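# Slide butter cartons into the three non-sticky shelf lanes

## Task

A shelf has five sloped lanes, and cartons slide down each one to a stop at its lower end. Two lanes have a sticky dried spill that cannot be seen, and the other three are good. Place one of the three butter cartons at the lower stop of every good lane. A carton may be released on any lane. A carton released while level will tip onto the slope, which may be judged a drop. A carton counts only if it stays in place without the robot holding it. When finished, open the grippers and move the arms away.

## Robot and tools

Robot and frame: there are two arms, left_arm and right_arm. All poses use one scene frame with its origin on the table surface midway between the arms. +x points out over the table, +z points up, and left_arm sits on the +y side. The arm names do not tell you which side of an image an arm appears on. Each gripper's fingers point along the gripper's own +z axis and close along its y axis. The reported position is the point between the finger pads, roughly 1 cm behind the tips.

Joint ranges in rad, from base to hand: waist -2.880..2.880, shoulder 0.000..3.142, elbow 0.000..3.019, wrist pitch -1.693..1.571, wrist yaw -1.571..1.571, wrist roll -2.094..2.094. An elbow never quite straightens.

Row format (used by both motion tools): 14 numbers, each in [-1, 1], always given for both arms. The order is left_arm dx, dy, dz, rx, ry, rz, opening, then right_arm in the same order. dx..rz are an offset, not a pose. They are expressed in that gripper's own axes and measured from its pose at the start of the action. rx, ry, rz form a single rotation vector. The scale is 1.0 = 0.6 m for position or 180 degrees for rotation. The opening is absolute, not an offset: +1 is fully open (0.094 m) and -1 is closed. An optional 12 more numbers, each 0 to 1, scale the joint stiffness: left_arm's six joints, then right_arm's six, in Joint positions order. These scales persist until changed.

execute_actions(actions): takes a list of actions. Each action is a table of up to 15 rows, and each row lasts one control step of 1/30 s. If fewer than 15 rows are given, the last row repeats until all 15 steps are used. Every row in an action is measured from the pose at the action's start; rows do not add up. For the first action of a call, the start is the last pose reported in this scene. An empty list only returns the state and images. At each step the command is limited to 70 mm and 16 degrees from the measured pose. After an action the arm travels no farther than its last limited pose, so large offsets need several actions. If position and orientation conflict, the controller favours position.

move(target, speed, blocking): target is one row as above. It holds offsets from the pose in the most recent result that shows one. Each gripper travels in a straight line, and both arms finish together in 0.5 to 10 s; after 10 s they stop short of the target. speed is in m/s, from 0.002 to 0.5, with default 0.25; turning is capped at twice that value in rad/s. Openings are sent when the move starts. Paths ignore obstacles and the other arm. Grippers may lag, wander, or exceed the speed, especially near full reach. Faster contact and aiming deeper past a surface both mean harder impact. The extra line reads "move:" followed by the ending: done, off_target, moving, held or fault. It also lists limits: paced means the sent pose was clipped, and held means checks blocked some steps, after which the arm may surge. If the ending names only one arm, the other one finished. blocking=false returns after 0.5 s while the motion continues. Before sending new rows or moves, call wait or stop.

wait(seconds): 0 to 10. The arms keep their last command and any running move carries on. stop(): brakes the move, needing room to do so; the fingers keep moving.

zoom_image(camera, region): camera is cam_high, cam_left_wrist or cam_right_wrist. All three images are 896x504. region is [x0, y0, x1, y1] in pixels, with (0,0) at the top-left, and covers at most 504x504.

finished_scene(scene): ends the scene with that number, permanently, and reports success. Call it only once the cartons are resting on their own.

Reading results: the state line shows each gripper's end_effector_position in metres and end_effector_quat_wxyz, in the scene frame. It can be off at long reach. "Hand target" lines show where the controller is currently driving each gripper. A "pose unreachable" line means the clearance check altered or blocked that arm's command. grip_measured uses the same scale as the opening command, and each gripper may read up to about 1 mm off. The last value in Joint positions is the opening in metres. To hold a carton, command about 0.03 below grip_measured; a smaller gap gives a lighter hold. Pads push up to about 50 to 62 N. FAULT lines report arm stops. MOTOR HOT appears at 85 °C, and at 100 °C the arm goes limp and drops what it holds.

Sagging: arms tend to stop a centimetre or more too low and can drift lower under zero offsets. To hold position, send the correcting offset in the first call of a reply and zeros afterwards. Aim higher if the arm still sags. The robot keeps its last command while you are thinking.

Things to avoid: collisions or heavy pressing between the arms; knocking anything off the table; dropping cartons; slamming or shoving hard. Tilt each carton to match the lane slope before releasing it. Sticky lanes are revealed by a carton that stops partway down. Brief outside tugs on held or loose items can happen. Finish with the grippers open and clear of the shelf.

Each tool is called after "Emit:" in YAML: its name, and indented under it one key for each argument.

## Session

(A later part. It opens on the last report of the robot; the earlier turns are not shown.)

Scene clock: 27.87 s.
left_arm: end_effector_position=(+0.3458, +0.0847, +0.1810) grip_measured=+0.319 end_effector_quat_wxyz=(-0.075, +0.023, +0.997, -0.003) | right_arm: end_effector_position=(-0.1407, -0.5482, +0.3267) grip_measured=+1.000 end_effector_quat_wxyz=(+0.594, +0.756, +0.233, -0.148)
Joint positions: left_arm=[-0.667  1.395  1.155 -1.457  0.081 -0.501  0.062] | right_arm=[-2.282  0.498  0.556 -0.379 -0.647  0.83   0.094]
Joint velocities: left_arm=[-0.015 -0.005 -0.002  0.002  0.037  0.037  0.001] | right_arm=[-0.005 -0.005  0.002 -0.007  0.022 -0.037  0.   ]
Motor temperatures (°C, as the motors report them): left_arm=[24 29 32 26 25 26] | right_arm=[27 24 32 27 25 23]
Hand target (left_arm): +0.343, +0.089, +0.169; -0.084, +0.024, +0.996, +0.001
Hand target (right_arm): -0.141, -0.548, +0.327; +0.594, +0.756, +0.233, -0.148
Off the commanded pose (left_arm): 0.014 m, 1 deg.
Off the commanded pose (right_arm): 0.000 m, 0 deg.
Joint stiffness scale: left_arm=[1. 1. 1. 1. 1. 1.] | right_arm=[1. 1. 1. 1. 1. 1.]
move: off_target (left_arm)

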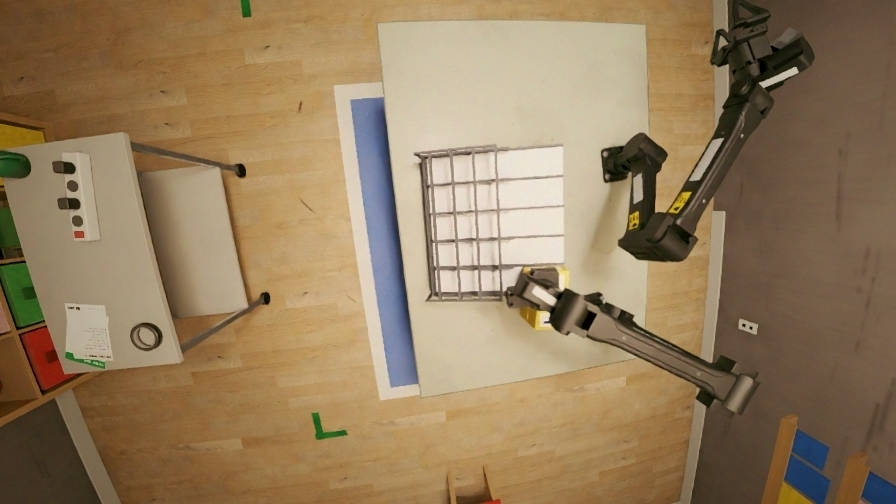

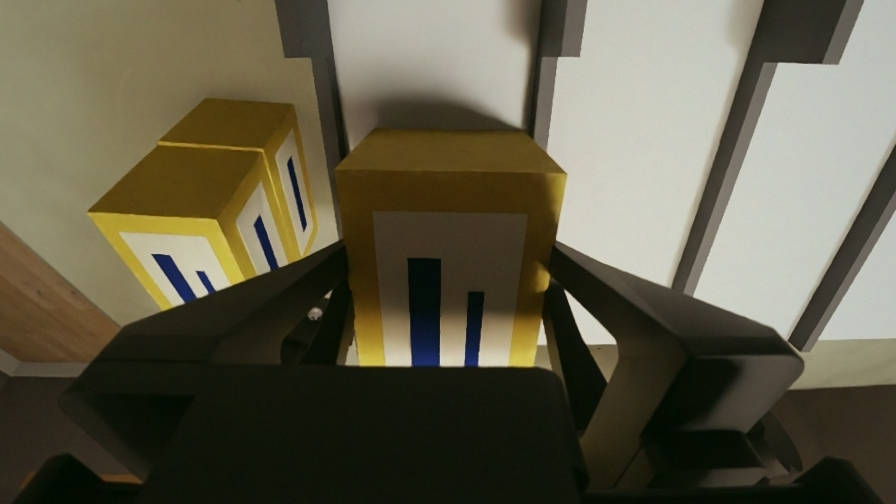

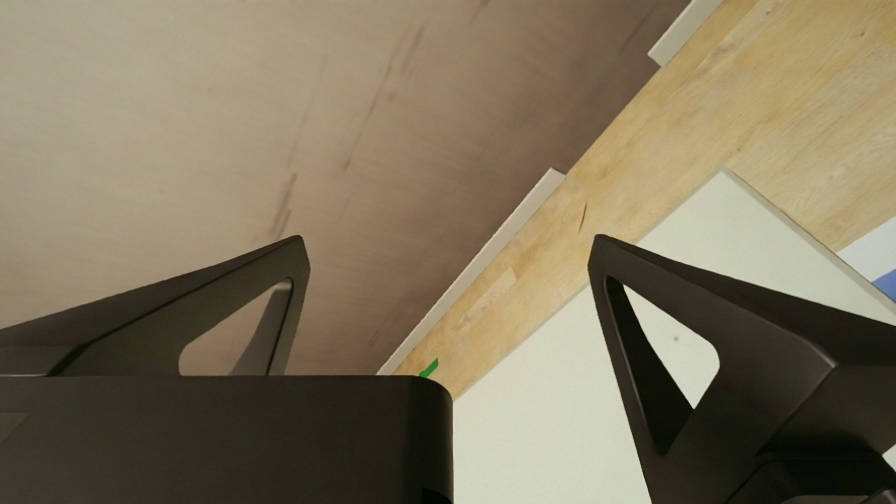

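Emit:
move:
  target: [0,0,0,0,0,0,0.7, 0,0,0,0,0,0,1]

Emit:
wait:
  seconds: 1

Scene clock: 31.03 s.
left_arm: end_effector_position=(+0.3458, +0.0847, +0.1812) grip_measured=+0.698 end_effector_quat_wxyz=(-0.075, +0.023, +0.997, -0.003) | right_arm: end_effector_position=(-0.1407, -0.5482, +0.3267) grip_measured=+1.000 end_effector_quat_wxyz=(+0.594, +0.756, +0.233, -0.148)
Joint positions: left_arm=[-0.667  1.395  1.155 -1.457  0.081 -0.501  0.08 ] | right_arm=[-2.282  0.498  0.556 -0.379 -0.647  0.83   0.094]
Joint velocities: left_arm=[-0.005  0.005 -0.002 -0.002  0.095 -0.066 -0.001] | right_arm=[ 0.005 -0.005 -0.002 -0.002 -0.007 -0.051  0.   ]
Motor temperatures (°C, as the motors report them): left_arm=[24 29 32 26 25 26] | right_arm=[27 24 32 27 25 23]
Hand target (left_arm): +0.346, +0.085, +0.181; -0.075, +0.023, +0.997, -0.003
Hand target (right_arm): -0.141, -0.548, +0.327; +0.594, +0.756, +0.233, -0.148
Off the commanded pose (left_arm): 0.000 m, 0 deg.
Off the commanded pose (right_arm): 0.000 m, 0 deg.
Joint stiffness scale: left_arm=[1. 1. 1. 1. 1. 1.] | right_arm=[1. 1. 1. 1. 1. 1.]
move: done

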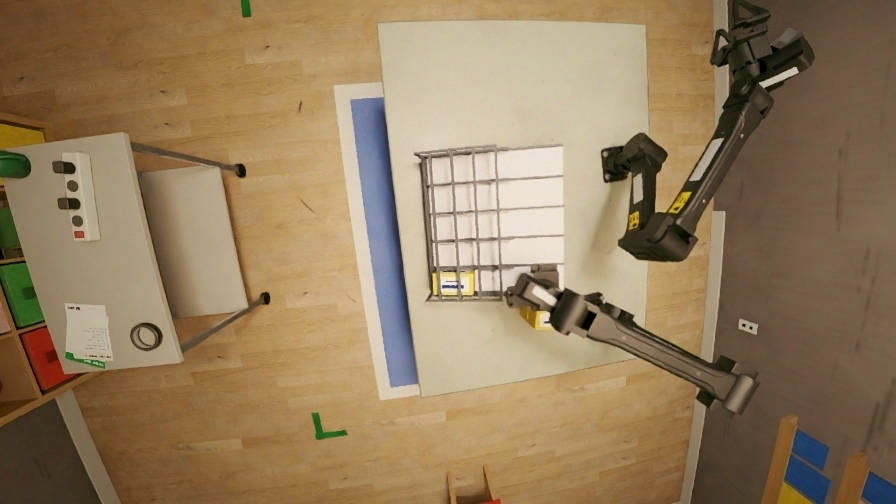

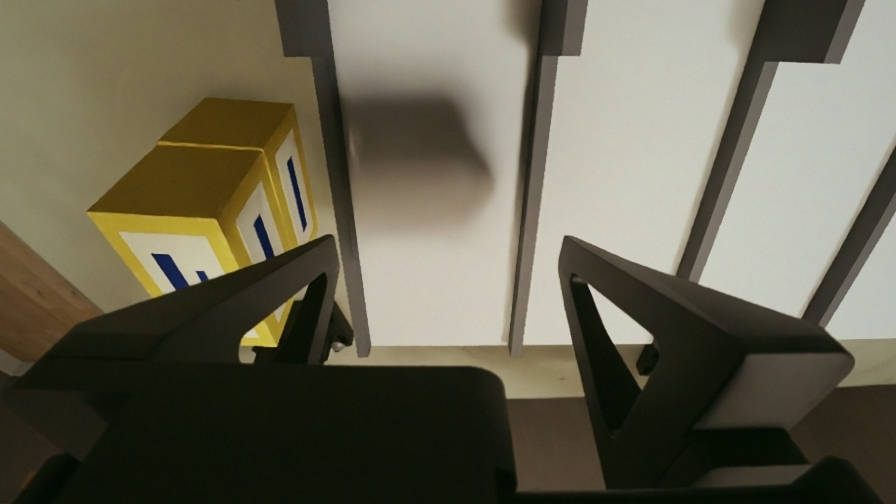

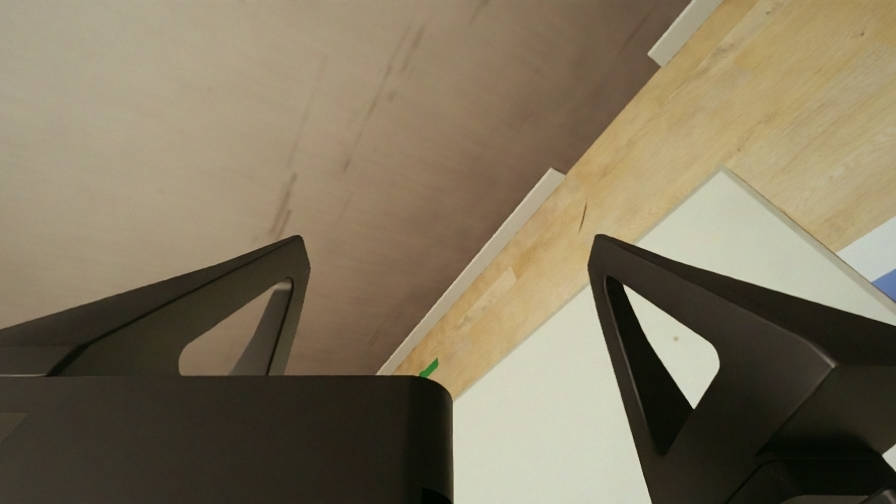

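Scene clock: 32.03 s.
left_arm: end_effector_position=(+0.3458, +0.0847, +0.1812) grip_measured=+0.698 end_effector_quat_wxyz=(-0.075, +0.023, +0.997, -0.003) | right_arm: end_effector_position=(-0.1407, -0.5482, +0.3267) grip_measured=+1.000 end_effector_quat_wxyz=(+0.594, +0.756, +0.233, -0.148)
Joint positions: left_arm=[-0.667  1.395  1.155 -1.457  0.081 -0.501  0.08 ] | right_arm=[-2.282  0.498  0.556 -0.379 -0.647  0.83   0.094]
Joint velocities: left_arm=[-0.034 -0.015  0.012 -0.007 -0.007 -0.051 -0.001] | right_arm=[ 0.005 -0.005 -0.007 -0.002  0.007  0.007  0.   ]
Motor temperatures (°C, as the motors report them): left_arm=[24 29 32 26 25 26] | right_arm=[27 24 32 27 25 23]
Hand target (left_arm): +0.346, +0.085, +0.181; -0.075, +0.023, +0.997, -0.003
Hand target (right_arm): -0.141, -0.548, +0.327; +0.594, +0.756, +0.233, -0.148
Off the commanded pose (left_arm): 0.000 m, 0 deg.
Off the commanded pose (right_arm): 0.000 m, 0 deg.
Joint stiffness scale: left_arm=[1. 1. 1. 1. 1. 1.] | right_arm=[1. 1. 1. 1. 1. 1.]
wait: 1.00 s; at rest by 0.17 s

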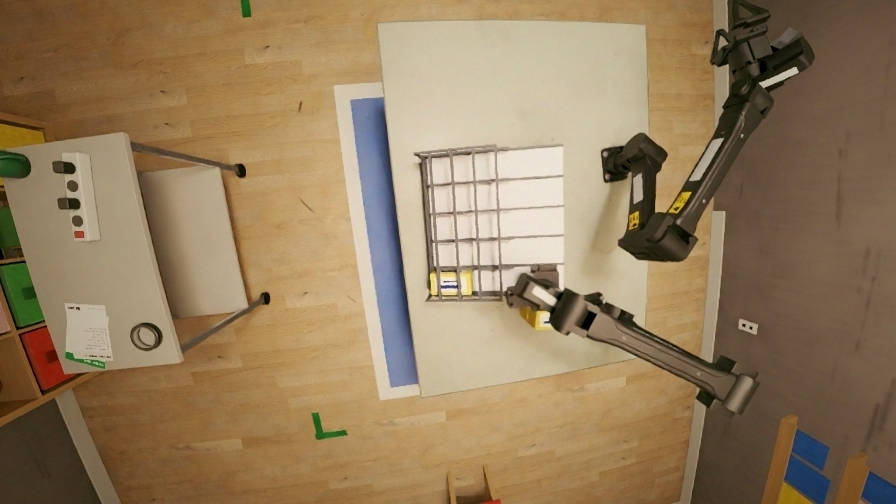

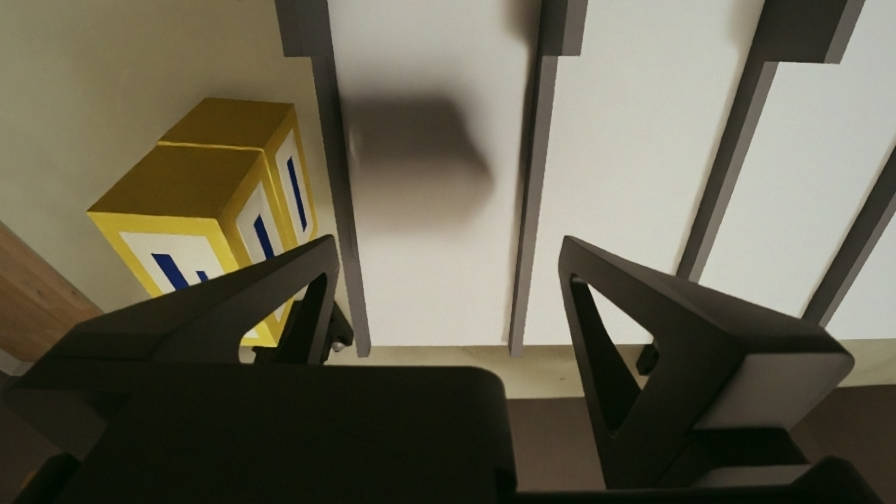

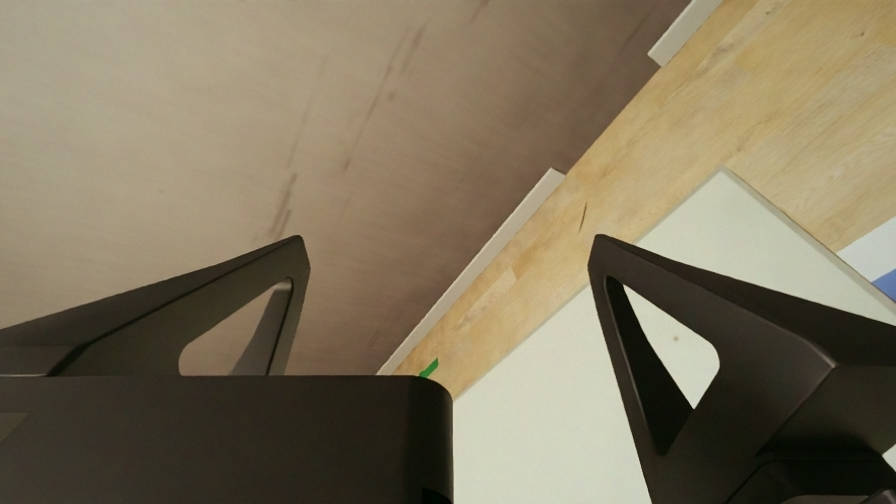

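Emit:
move:
  target: [0.053,0.245,-0.06,0,-0.093,-0.01,1, 0,0,0,0,0,0,1]

Scene clock: 35.63 s.
left_arm: end_effector_position=(+0.3246, +0.2354, +0.2301) grip_measured=+1.000 end_effector_quat_wxyz=(+0.072, -0.003, +0.997, -0.004) | right_arm: end_effector_position=(-0.1407, -0.5482, +0.3267) grip_measured=+1.000 end_effector_quat_wxyz=(+0.594, +0.756, +0.233, -0.148)
Joint positions: left_arm=[-0.308  0.981  0.956 -1.402 -0.021 -0.198  0.094] | right_arm=[-2.282  0.498  0.556 -0.379 -0.647  0.83   0.094]
Joint velocities: left_arm=[-0.005 -0.005  0.007  0.007 -0.022 -0.007  0.   ] | right_arm=[-0.005 -0.005 -0.007 -0.017 -0.066  0.051  0.   ]
Motor temperatures (°C, as the motors report them): left_arm=[24 29 31 26 25 26] | right_arm=[27 24 32 27 25 23]
Hand target (left_arm): +0.327, +0.235, +0.222; +0.071, +0.006, +0.997, -0.004
Hand target (right_arm): -0.141, -0.548, +0.327; +0.594, +0.756, +0.233, -0.148
Off the commanded pose (left_arm): 0.010 m, 1 deg.
Off the commanded pose (right_arm): 0.000 m, 0 deg.
Joint stiffness scale: left_arm=[1. 1. 1. 1. 1. 1.] | right_arm=[1. 1. 1. 1. 1. 1.]
move: done

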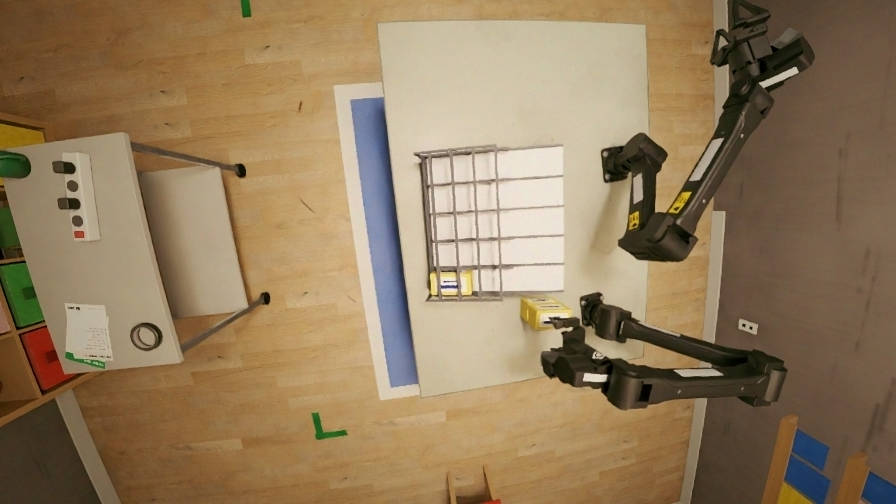

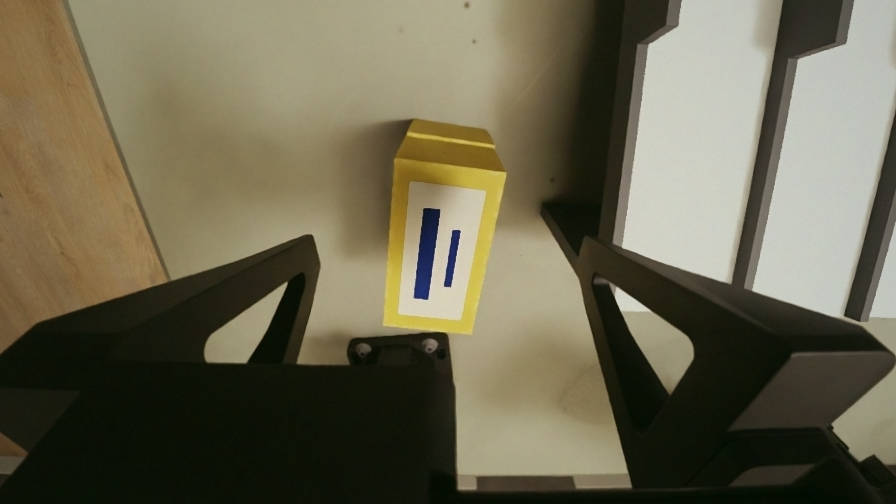

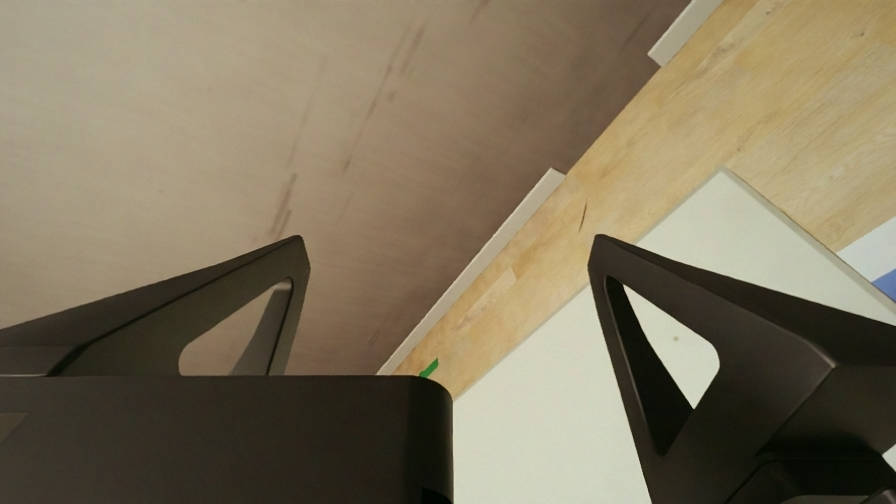

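Emit:
execute_actions:
  actions: []

Scene clock: 43.63 s.
left_arm: end_effector_position=(+0.3246, +0.2354, +0.2301) grip_measured=+1.000 end_effector_quat_wxyz=(+0.072, -0.001, +0.997, -0.004) | right_arm: end_effector_position=(-0.1407, -0.5482, +0.3267) grip_measured=+1.000 end_effector_quat_wxyz=(+0.594, +0.756, +0.233, -0.148)
Joint positions: left_arm=[-0.308  0.981  0.956 -1.402 -0.021 -0.195  0.094] | right_arm=[-2.282  0.498  0.556 -0.379 -0.647  0.83   0.094]
Joint velocities: left_arm=[-0.005 -0.015 -0.002 -0.007 -0.007  0.022  0.   ] | right_arm=[0.005 0.005 0.002 0.012 0.007 0.037 0.   ]
Motor temperatures (°C, as the motors report them): left_arm=[24 28 31 26 25 26] | right_arm=[27 24 32 27 25 23]
Hand target (left_arm): +0.327, +0.235, +0.222; +0.071, +0.006, +0.997, -0.004
Hand target (right_arm): -0.141, -0.548, +0.327; +0.594, +0.756, +0.233, -0.148
Off the commanded pose (left_arm): 0.010 m, 1 deg.
Off the commanded pose (right_arm): 0.000 m, 0 deg.
Joint stiffness scale: left_arm=[1. 1. 1. 1. 1. 1.] | right_arm=[1. 1. 1. 1. 1. 1.]

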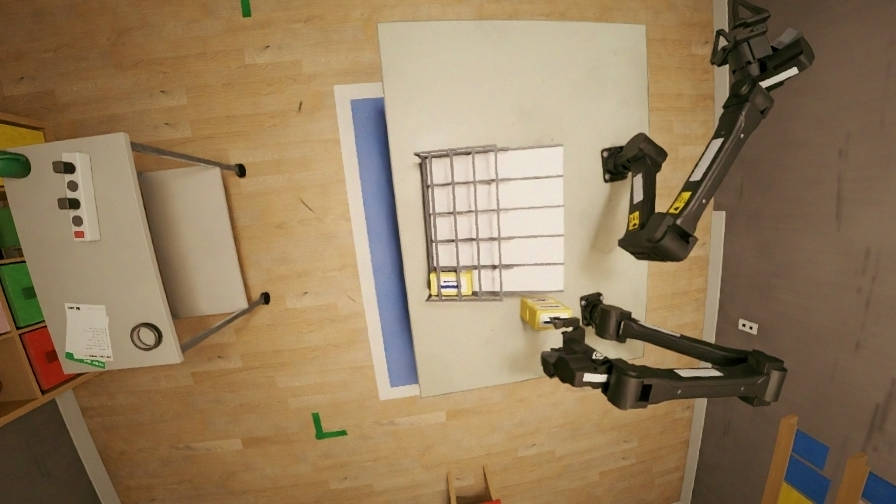

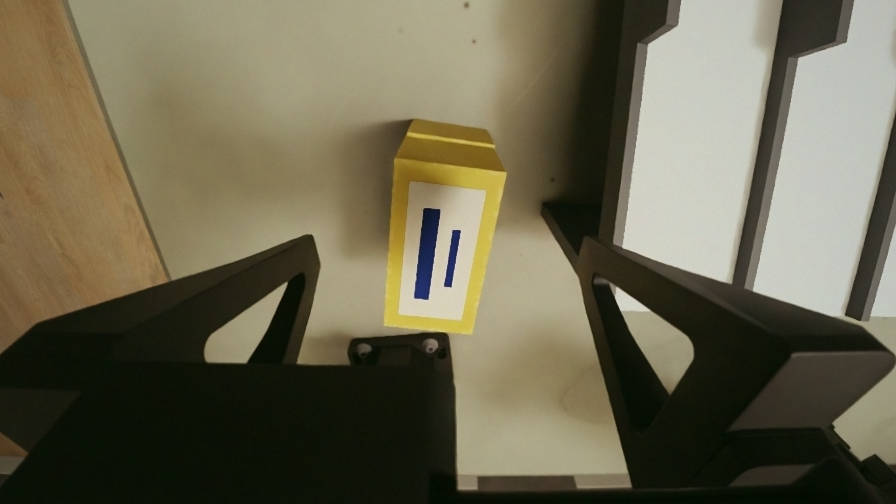

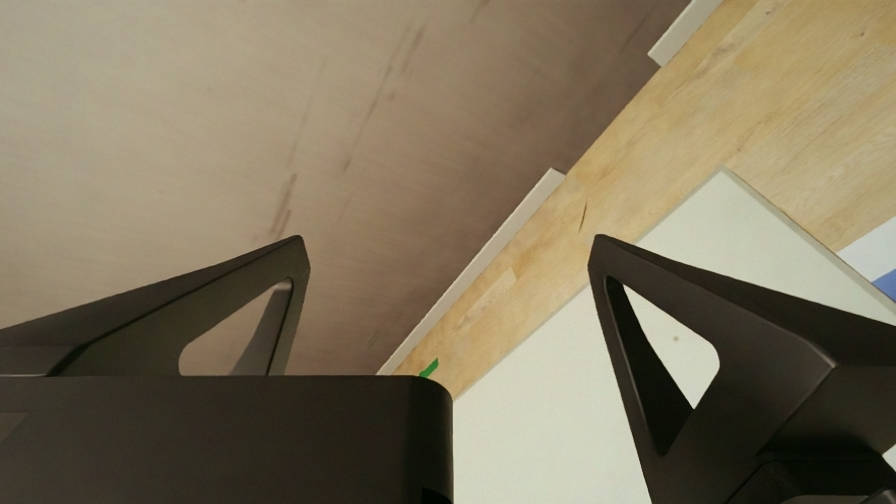

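Emit:
move:
  target: [0.0,0,0.1,0,0,0,1,0,0,0,0,0,0,1]
  speed: 0.12

Scene clock: 47.53 s.
left_arm: end_effector_position=(+0.3308, +0.2342, +0.1759) grip_measured=+1.000 end_effector_quat_wxyz=(+0.071, -0.001, +0.997, -0.003) | right_arm: end_effector_position=(-0.1407, -0.5482, +0.3267) grip_measured=+1.000 end_effector_quat_wxyz=(+0.594, +0.756, +0.233, -0.148)
Joint positions: left_arm=[-0.308  1.019  0.836 -1.249 -0.021 -0.195  0.094] | right_arm=[-2.282  0.498  0.556 -0.379 -0.647  0.83   0.094]
Joint velocities: left_arm=[-0.015  0.005  0.007  0.007 -0.007 -0.037  0.   ] | right_arm=[-0.005 -0.005  0.002 -0.007  0.081 -0.007  0.   ]
Motor temperatures (°C, as the motors report them): left_arm=[24 28 31 26 25 26] | right_arm=[27 24 32 27 25 23]
Hand target (left_arm): +0.333, +0.235, +0.171; +0.072, -0.001, +0.997, -0.003
Hand target (right_arm): -0.141, -0.548, +0.327; +0.594, +0.756, +0.233, -0.148
Off the commanded pose (left_arm): 0.006 m, 0 deg.
Off the commanded pose (right_arm): 0.000 m, 0 deg.
Joint stiffness scale: left_arm=[1. 1. 1. 1. 1. 1.] | right_arm=[1. 1. 1. 1. 1. 1.]
move: done

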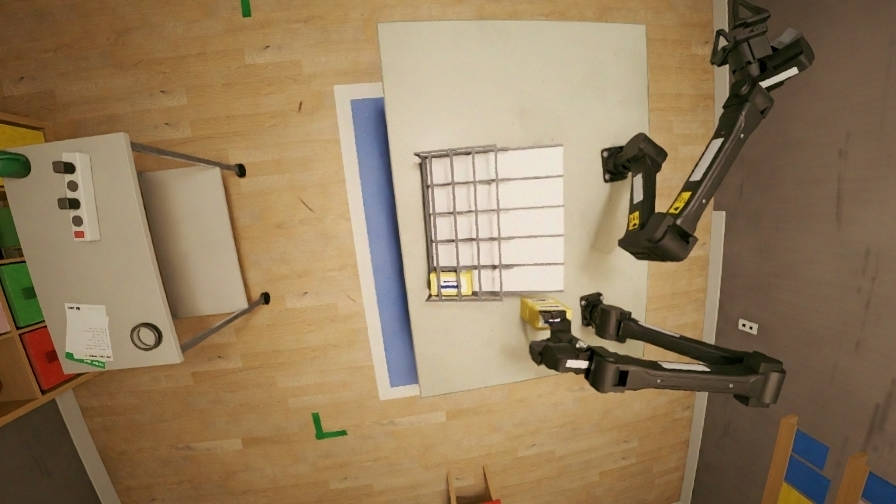

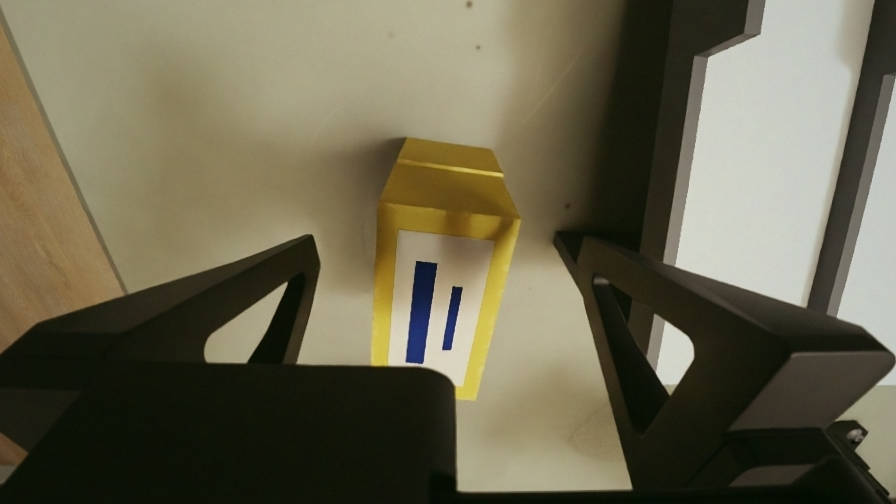

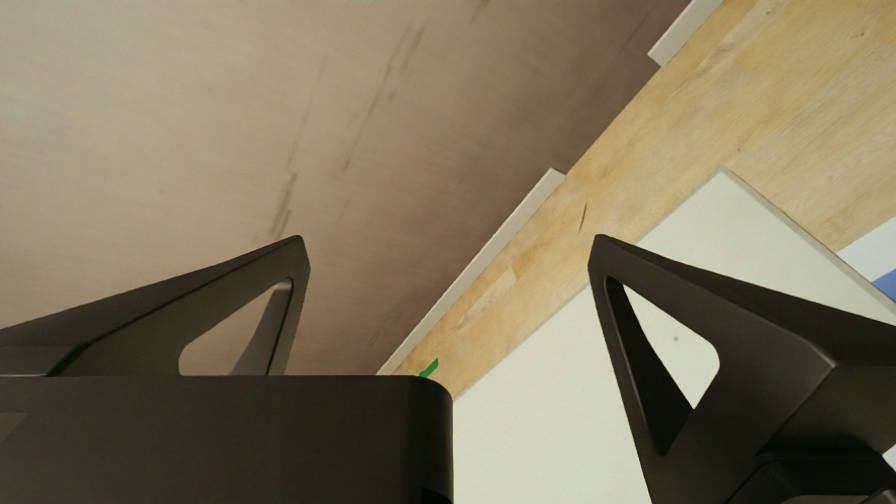

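Camera looks back; the plan is right.

Emit:
move:
  target: [0.065,0.005,0.105,0,0,0,1,0,0,0,0,0,0,1]
  speed: 0.08

Emit:
move:
  target: [0,0,0,0,0,0,0.1,0,0,0,0,0,0,1]

Scene clock: 51.27 s.
left_arm: end_effector_position=(+0.2999, +0.2395, +0.1105) grip_measured=+1.000 end_effector_quat_wxyz=(+0.062, +0.000, +0.998, -0.002) | right_arm: end_effector_position=(-0.1407, -0.5482, +0.3267) grip_measured=+1.000 end_effector_quat_wxyz=(+0.594, +0.756, +0.233, -0.148)
Joint positions: left_arm=[-0.311  0.988  0.642 -1.101 -0.021 -0.195  0.094] | right_arm=[-2.282  0.498  0.556 -0.379 -0.647  0.83   0.094]
Joint velocities: left_arm=[-0.015 -0.005 -0.012 -0.012  0.037  0.022  0.   ] | right_arm=[-0.005 -0.005 -0.022 -0.012 -0.007 -0.022  0.   ]
Motor temperatures (°C, as the motors report them): left_arm=[24 28 31 26 25 26] | right_arm=[27 24 33 27 25 23]
Hand target (left_arm): +0.300, +0.236, +0.108; +0.070, -0.001, +0.998, -0.003
Hand target (right_arm): -0.141, -0.548, +0.327; +0.594, +0.756, +0.233, -0.148
Off the commanded pose (left_arm): 0.004 m, 1 deg.
Off the commanded pose (right_arm): 0.000 m, 0 deg.
Joint stiffness scale: left_arm=[1. 1. 1. 1. 1. 1.] | right_arm=[1. 1. 1. 1. 1. 1.]
move: done

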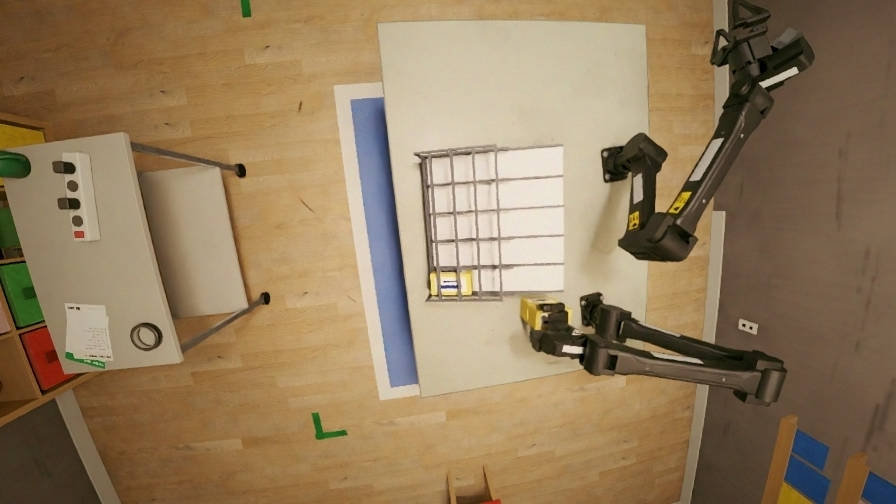

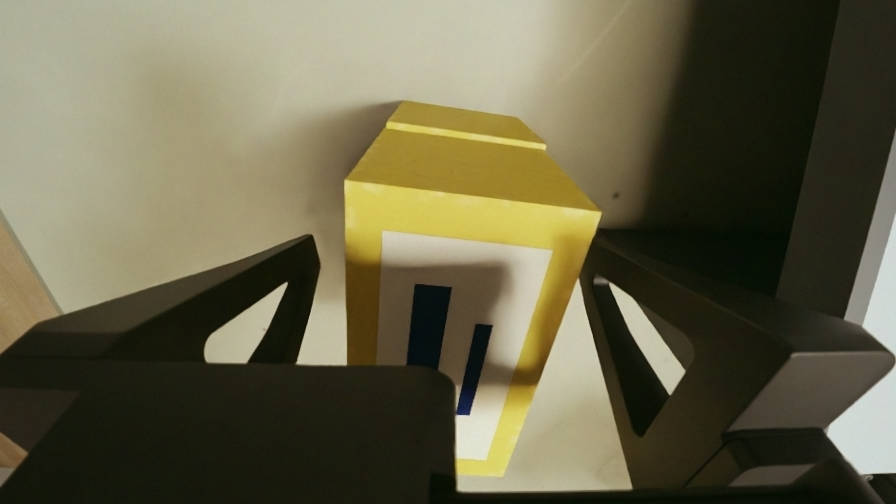

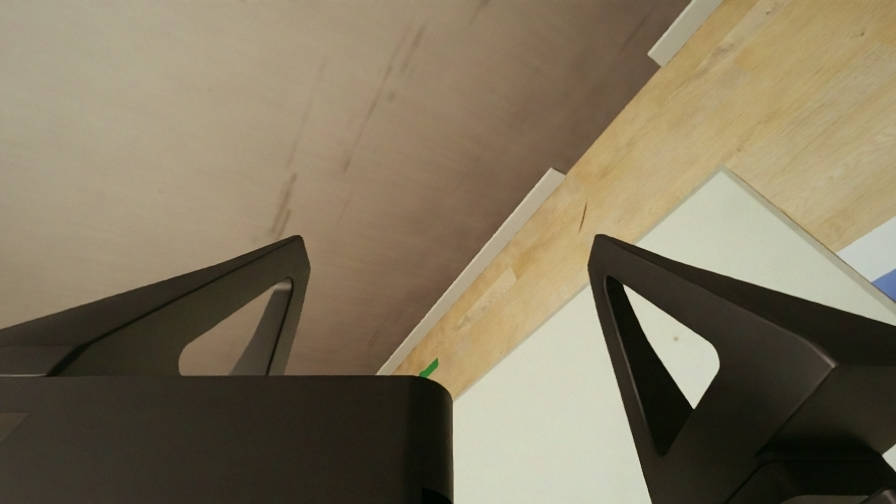

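Scene clock: 51.77 s.
left_arm: end_effector_position=(+0.2999, +0.2395, +0.1105) grip_measured=+0.358 end_effector_quat_wxyz=(+0.062, +0.000, +0.998, -0.002) | right_arm: end_effector_position=(-0.1407, -0.5482, +0.3267) grip_measured=+1.000 end_effector_quat_wxyz=(+0.594, +0.756, +0.233, -0.148)
Joint positions: left_arm=[-0.311  0.988  0.642 -1.101 -0.021 -0.195  0.064] | right_arm=[-2.282  0.498  0.556 -0.379 -0.647  0.83   0.094]
Joint velocities: left_arm=[0.015 0.005 0.007 0.012 0.081 0.007 0.   ] | right_arm=[ 0.005 -0.005  0.002 -0.007 -0.007 -0.007  0.   ]
Motor temperatures (°C, as the motors report them): left_arm=[24 28 31 26 25 26] | right_arm=[27 24 33 27 25 23]
Hand target (left_arm): +0.300, +0.240, +0.111; +0.062, +0.000, +0.998, -0.002
Hand target (right_arm): -0.141, -0.548, +0.327; +0.594, +0.756, +0.233, -0.148
Off the commanded pose (left_arm): 0.000 m, 0 deg.
Off the commanded pose (right_arm): 0.000 m, 0 deg.
Joint stiffness scale: left_arm=[1. 1. 1. 1. 1. 1.] | right_arm=[1. 1. 1. 1. 1. 1.]
move: done

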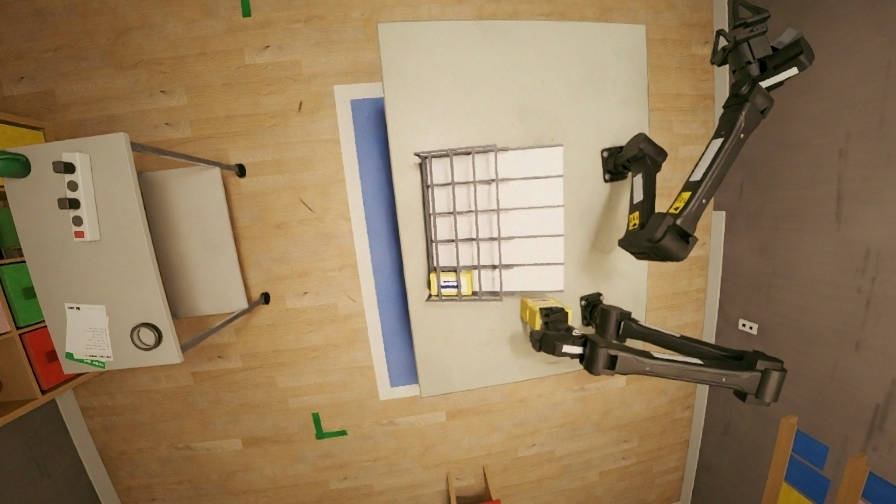

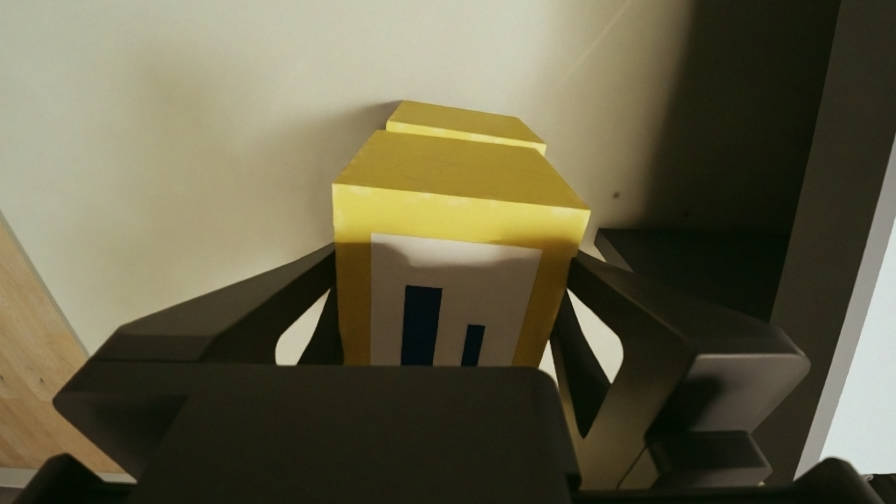

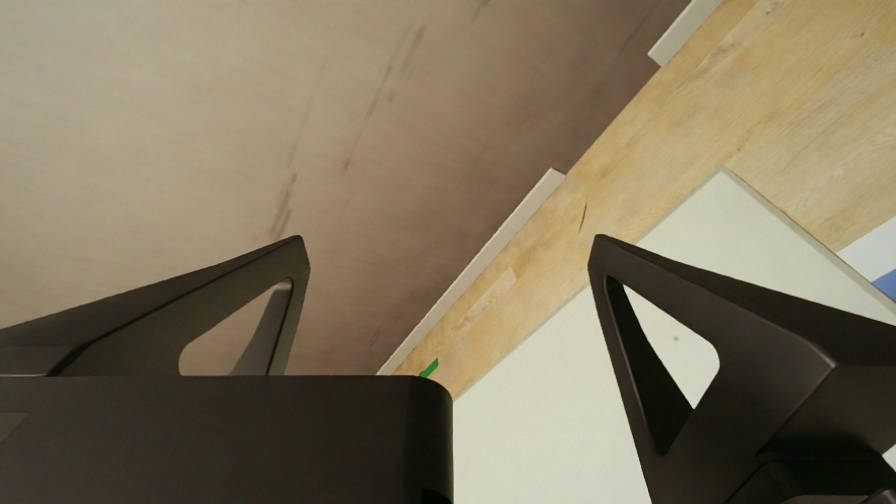

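Lift, then move over lane 2 with tilt.

Emit:
move:
  target: [-0.03,0,-0.28,0,0,0,0.1,0,0,0,0,0,0,1]
  speed: 0.15

Emit:
move:
  target: [-0.06,-0.39,-0.03,0,0.1,0,0.1,0,0,0,0,0,0,1]
  speed: 0.18

Scene clock: 55.90 s.
left_arm: end_effector_position=(+0.2884, +0.2418, +0.2507) grip_measured=+0.358 end_effector_quat_wxyz=(+0.037, +0.000, +0.999, +0.003) | right_arm: end_effector_position=(-0.1407, -0.5482, +0.3267) grip_measured=+1.000 end_effector_quat_wxyz=(+0.594, +0.756, +0.233, -0.148)
Joint positions: left_arm=[-0.311  0.928  0.984 -1.556 -0.021 -0.195  0.064] | right_arm=[-2.282  0.498  0.556 -0.379 -0.647  0.83   0.094]
Joint velocities: left_arm=[ 0.005 -0.005 -0.002  0.012 -0.007 -0.022  0.   ] | right_arm=[-0.005 -0.005 -0.002 -0.012  0.051  0.051  0.   ]
Motor temperatures (°C, as the motors report them): left_arm=[24 28 32 26 25 26] | right_arm=[27 24 33 27 25 23]
Hand target (left_arm): +0.297, +0.241, +0.279; +0.063, +0.000, +0.998, -0.002
Hand target (right_arm): -0.141, -0.548, +0.327; +0.594, +0.756, +0.233, -0.148
Off the commanded pose (left_arm): 0.030 m, 3 deg.
Off the commanded pose (right_arm): 0.000 m, 0 deg.
Joint stiffness scale: left_arm=[1. 1. 1. 1. 1. 1.] | right_arm=[1. 1. 1. 1. 1. 1.]
move: off_target (left_arm)

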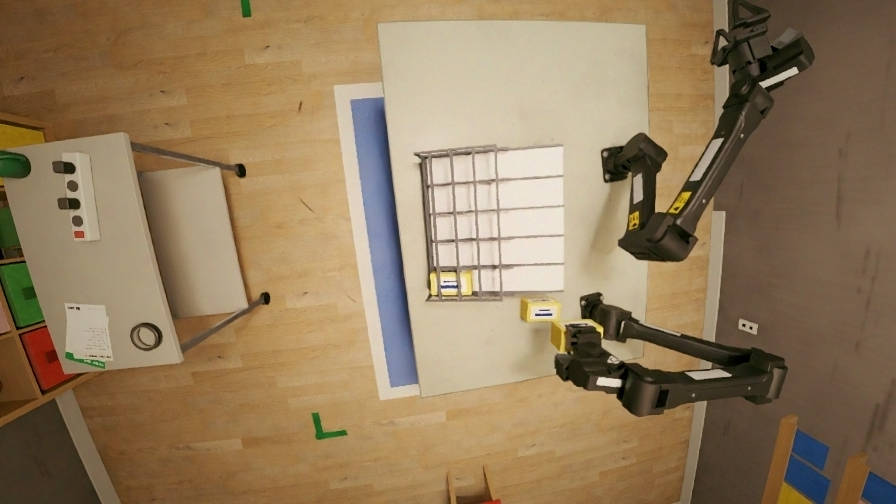

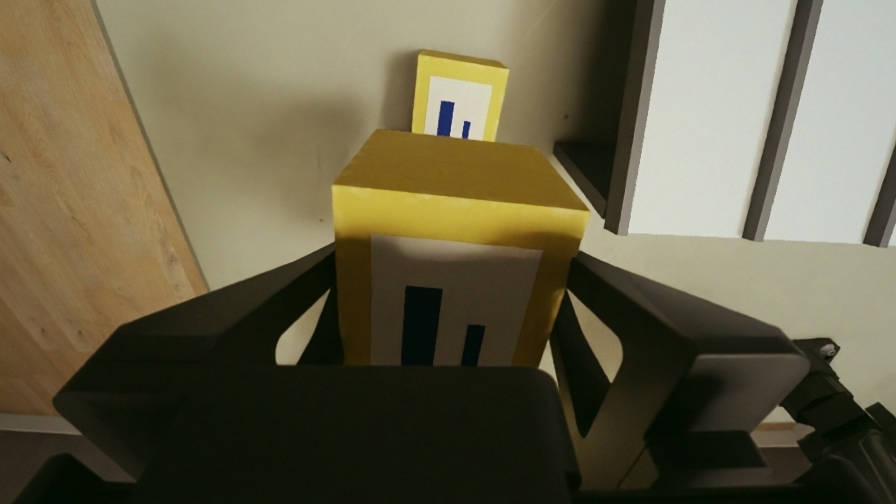

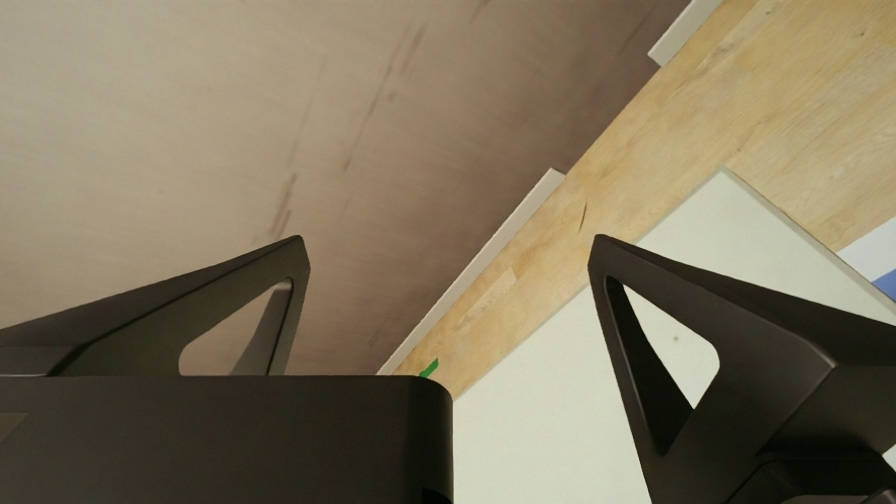

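Scene clock: 57.67 s.
left_arm: end_effector_position=(+0.3151, +0.0143, +0.2400) grip_measured=+0.358 end_effector_quat_wxyz=(-0.116, +0.006, +0.993, +0.000) | right_arm: end_effector_position=(-0.1407, -0.5482, +0.3267) grip_measured=+1.000 end_effector_quat_wxyz=(+0.594, +0.756, +0.233, -0.148)
Joint positions: left_arm=[-0.835  1.456  1.365 -1.657  0.151 -0.696  0.064] | right_arm=[-2.282  0.498  0.556 -0.379 -0.647  0.83   0.094]
Joint velocities: left_arm=[ 0.005 -0.005  0.002 -0.017 -0.007 -0.066  0.   ] | right_arm=[ 0.005 -0.015  0.012 -0.007 -0.007 -0.095  0.   ]
Motor temperatures (°C, as the motors report them): left_arm=[24 28 33 26 25 26] | right_arm=[27 24 33 27 25 23]
Hand target (left_arm): +0.322, +0.006, +0.267; -0.100, -0.001, +0.995, -0.015
Hand target (right_arm): -0.141, -0.548, +0.327; +0.594, +0.756, +0.233, -0.148
Off the commanded pose (left_arm): 0.031 m, 1 deg.
Off the commanded pose (right_arm): 0.000 m, 0 deg.
Joint stiffness scale: left_arm=[1. 1. 1. 1. 1. 1.] | right_arm=[1. 1. 1. 1. 1. 1.]
joint sent to its limit (left arm) — the command would take joint 4 (wrist pitch) past its lower limit, so that joint was sent only as far as its limit.
move: off_target (left_arm)

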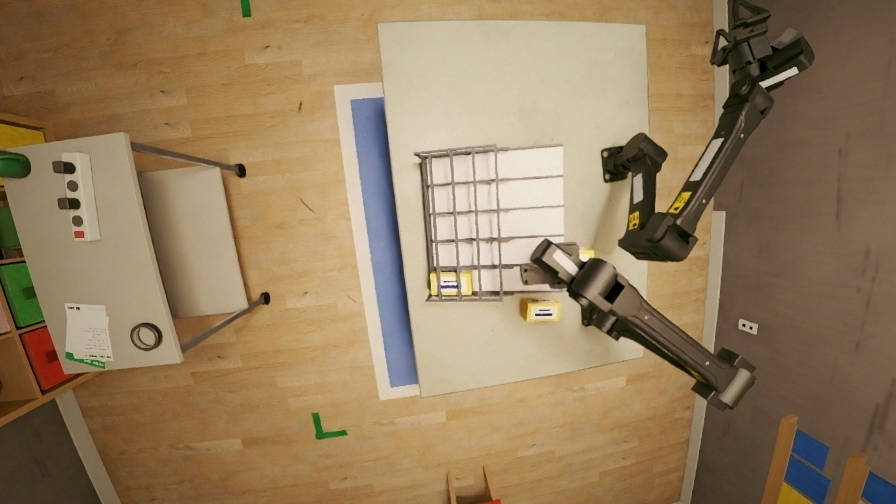

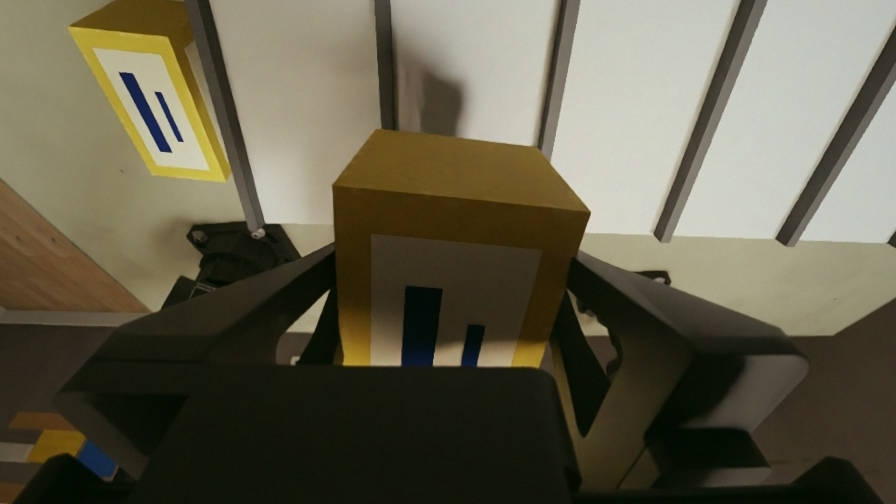

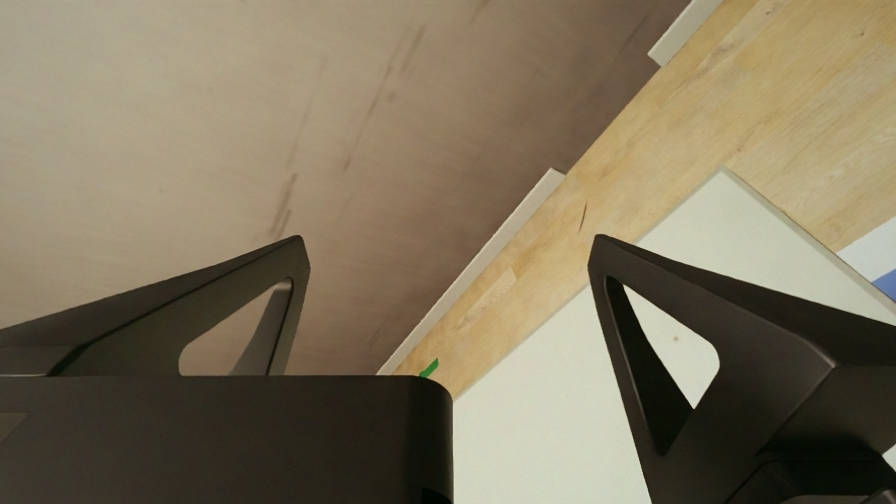

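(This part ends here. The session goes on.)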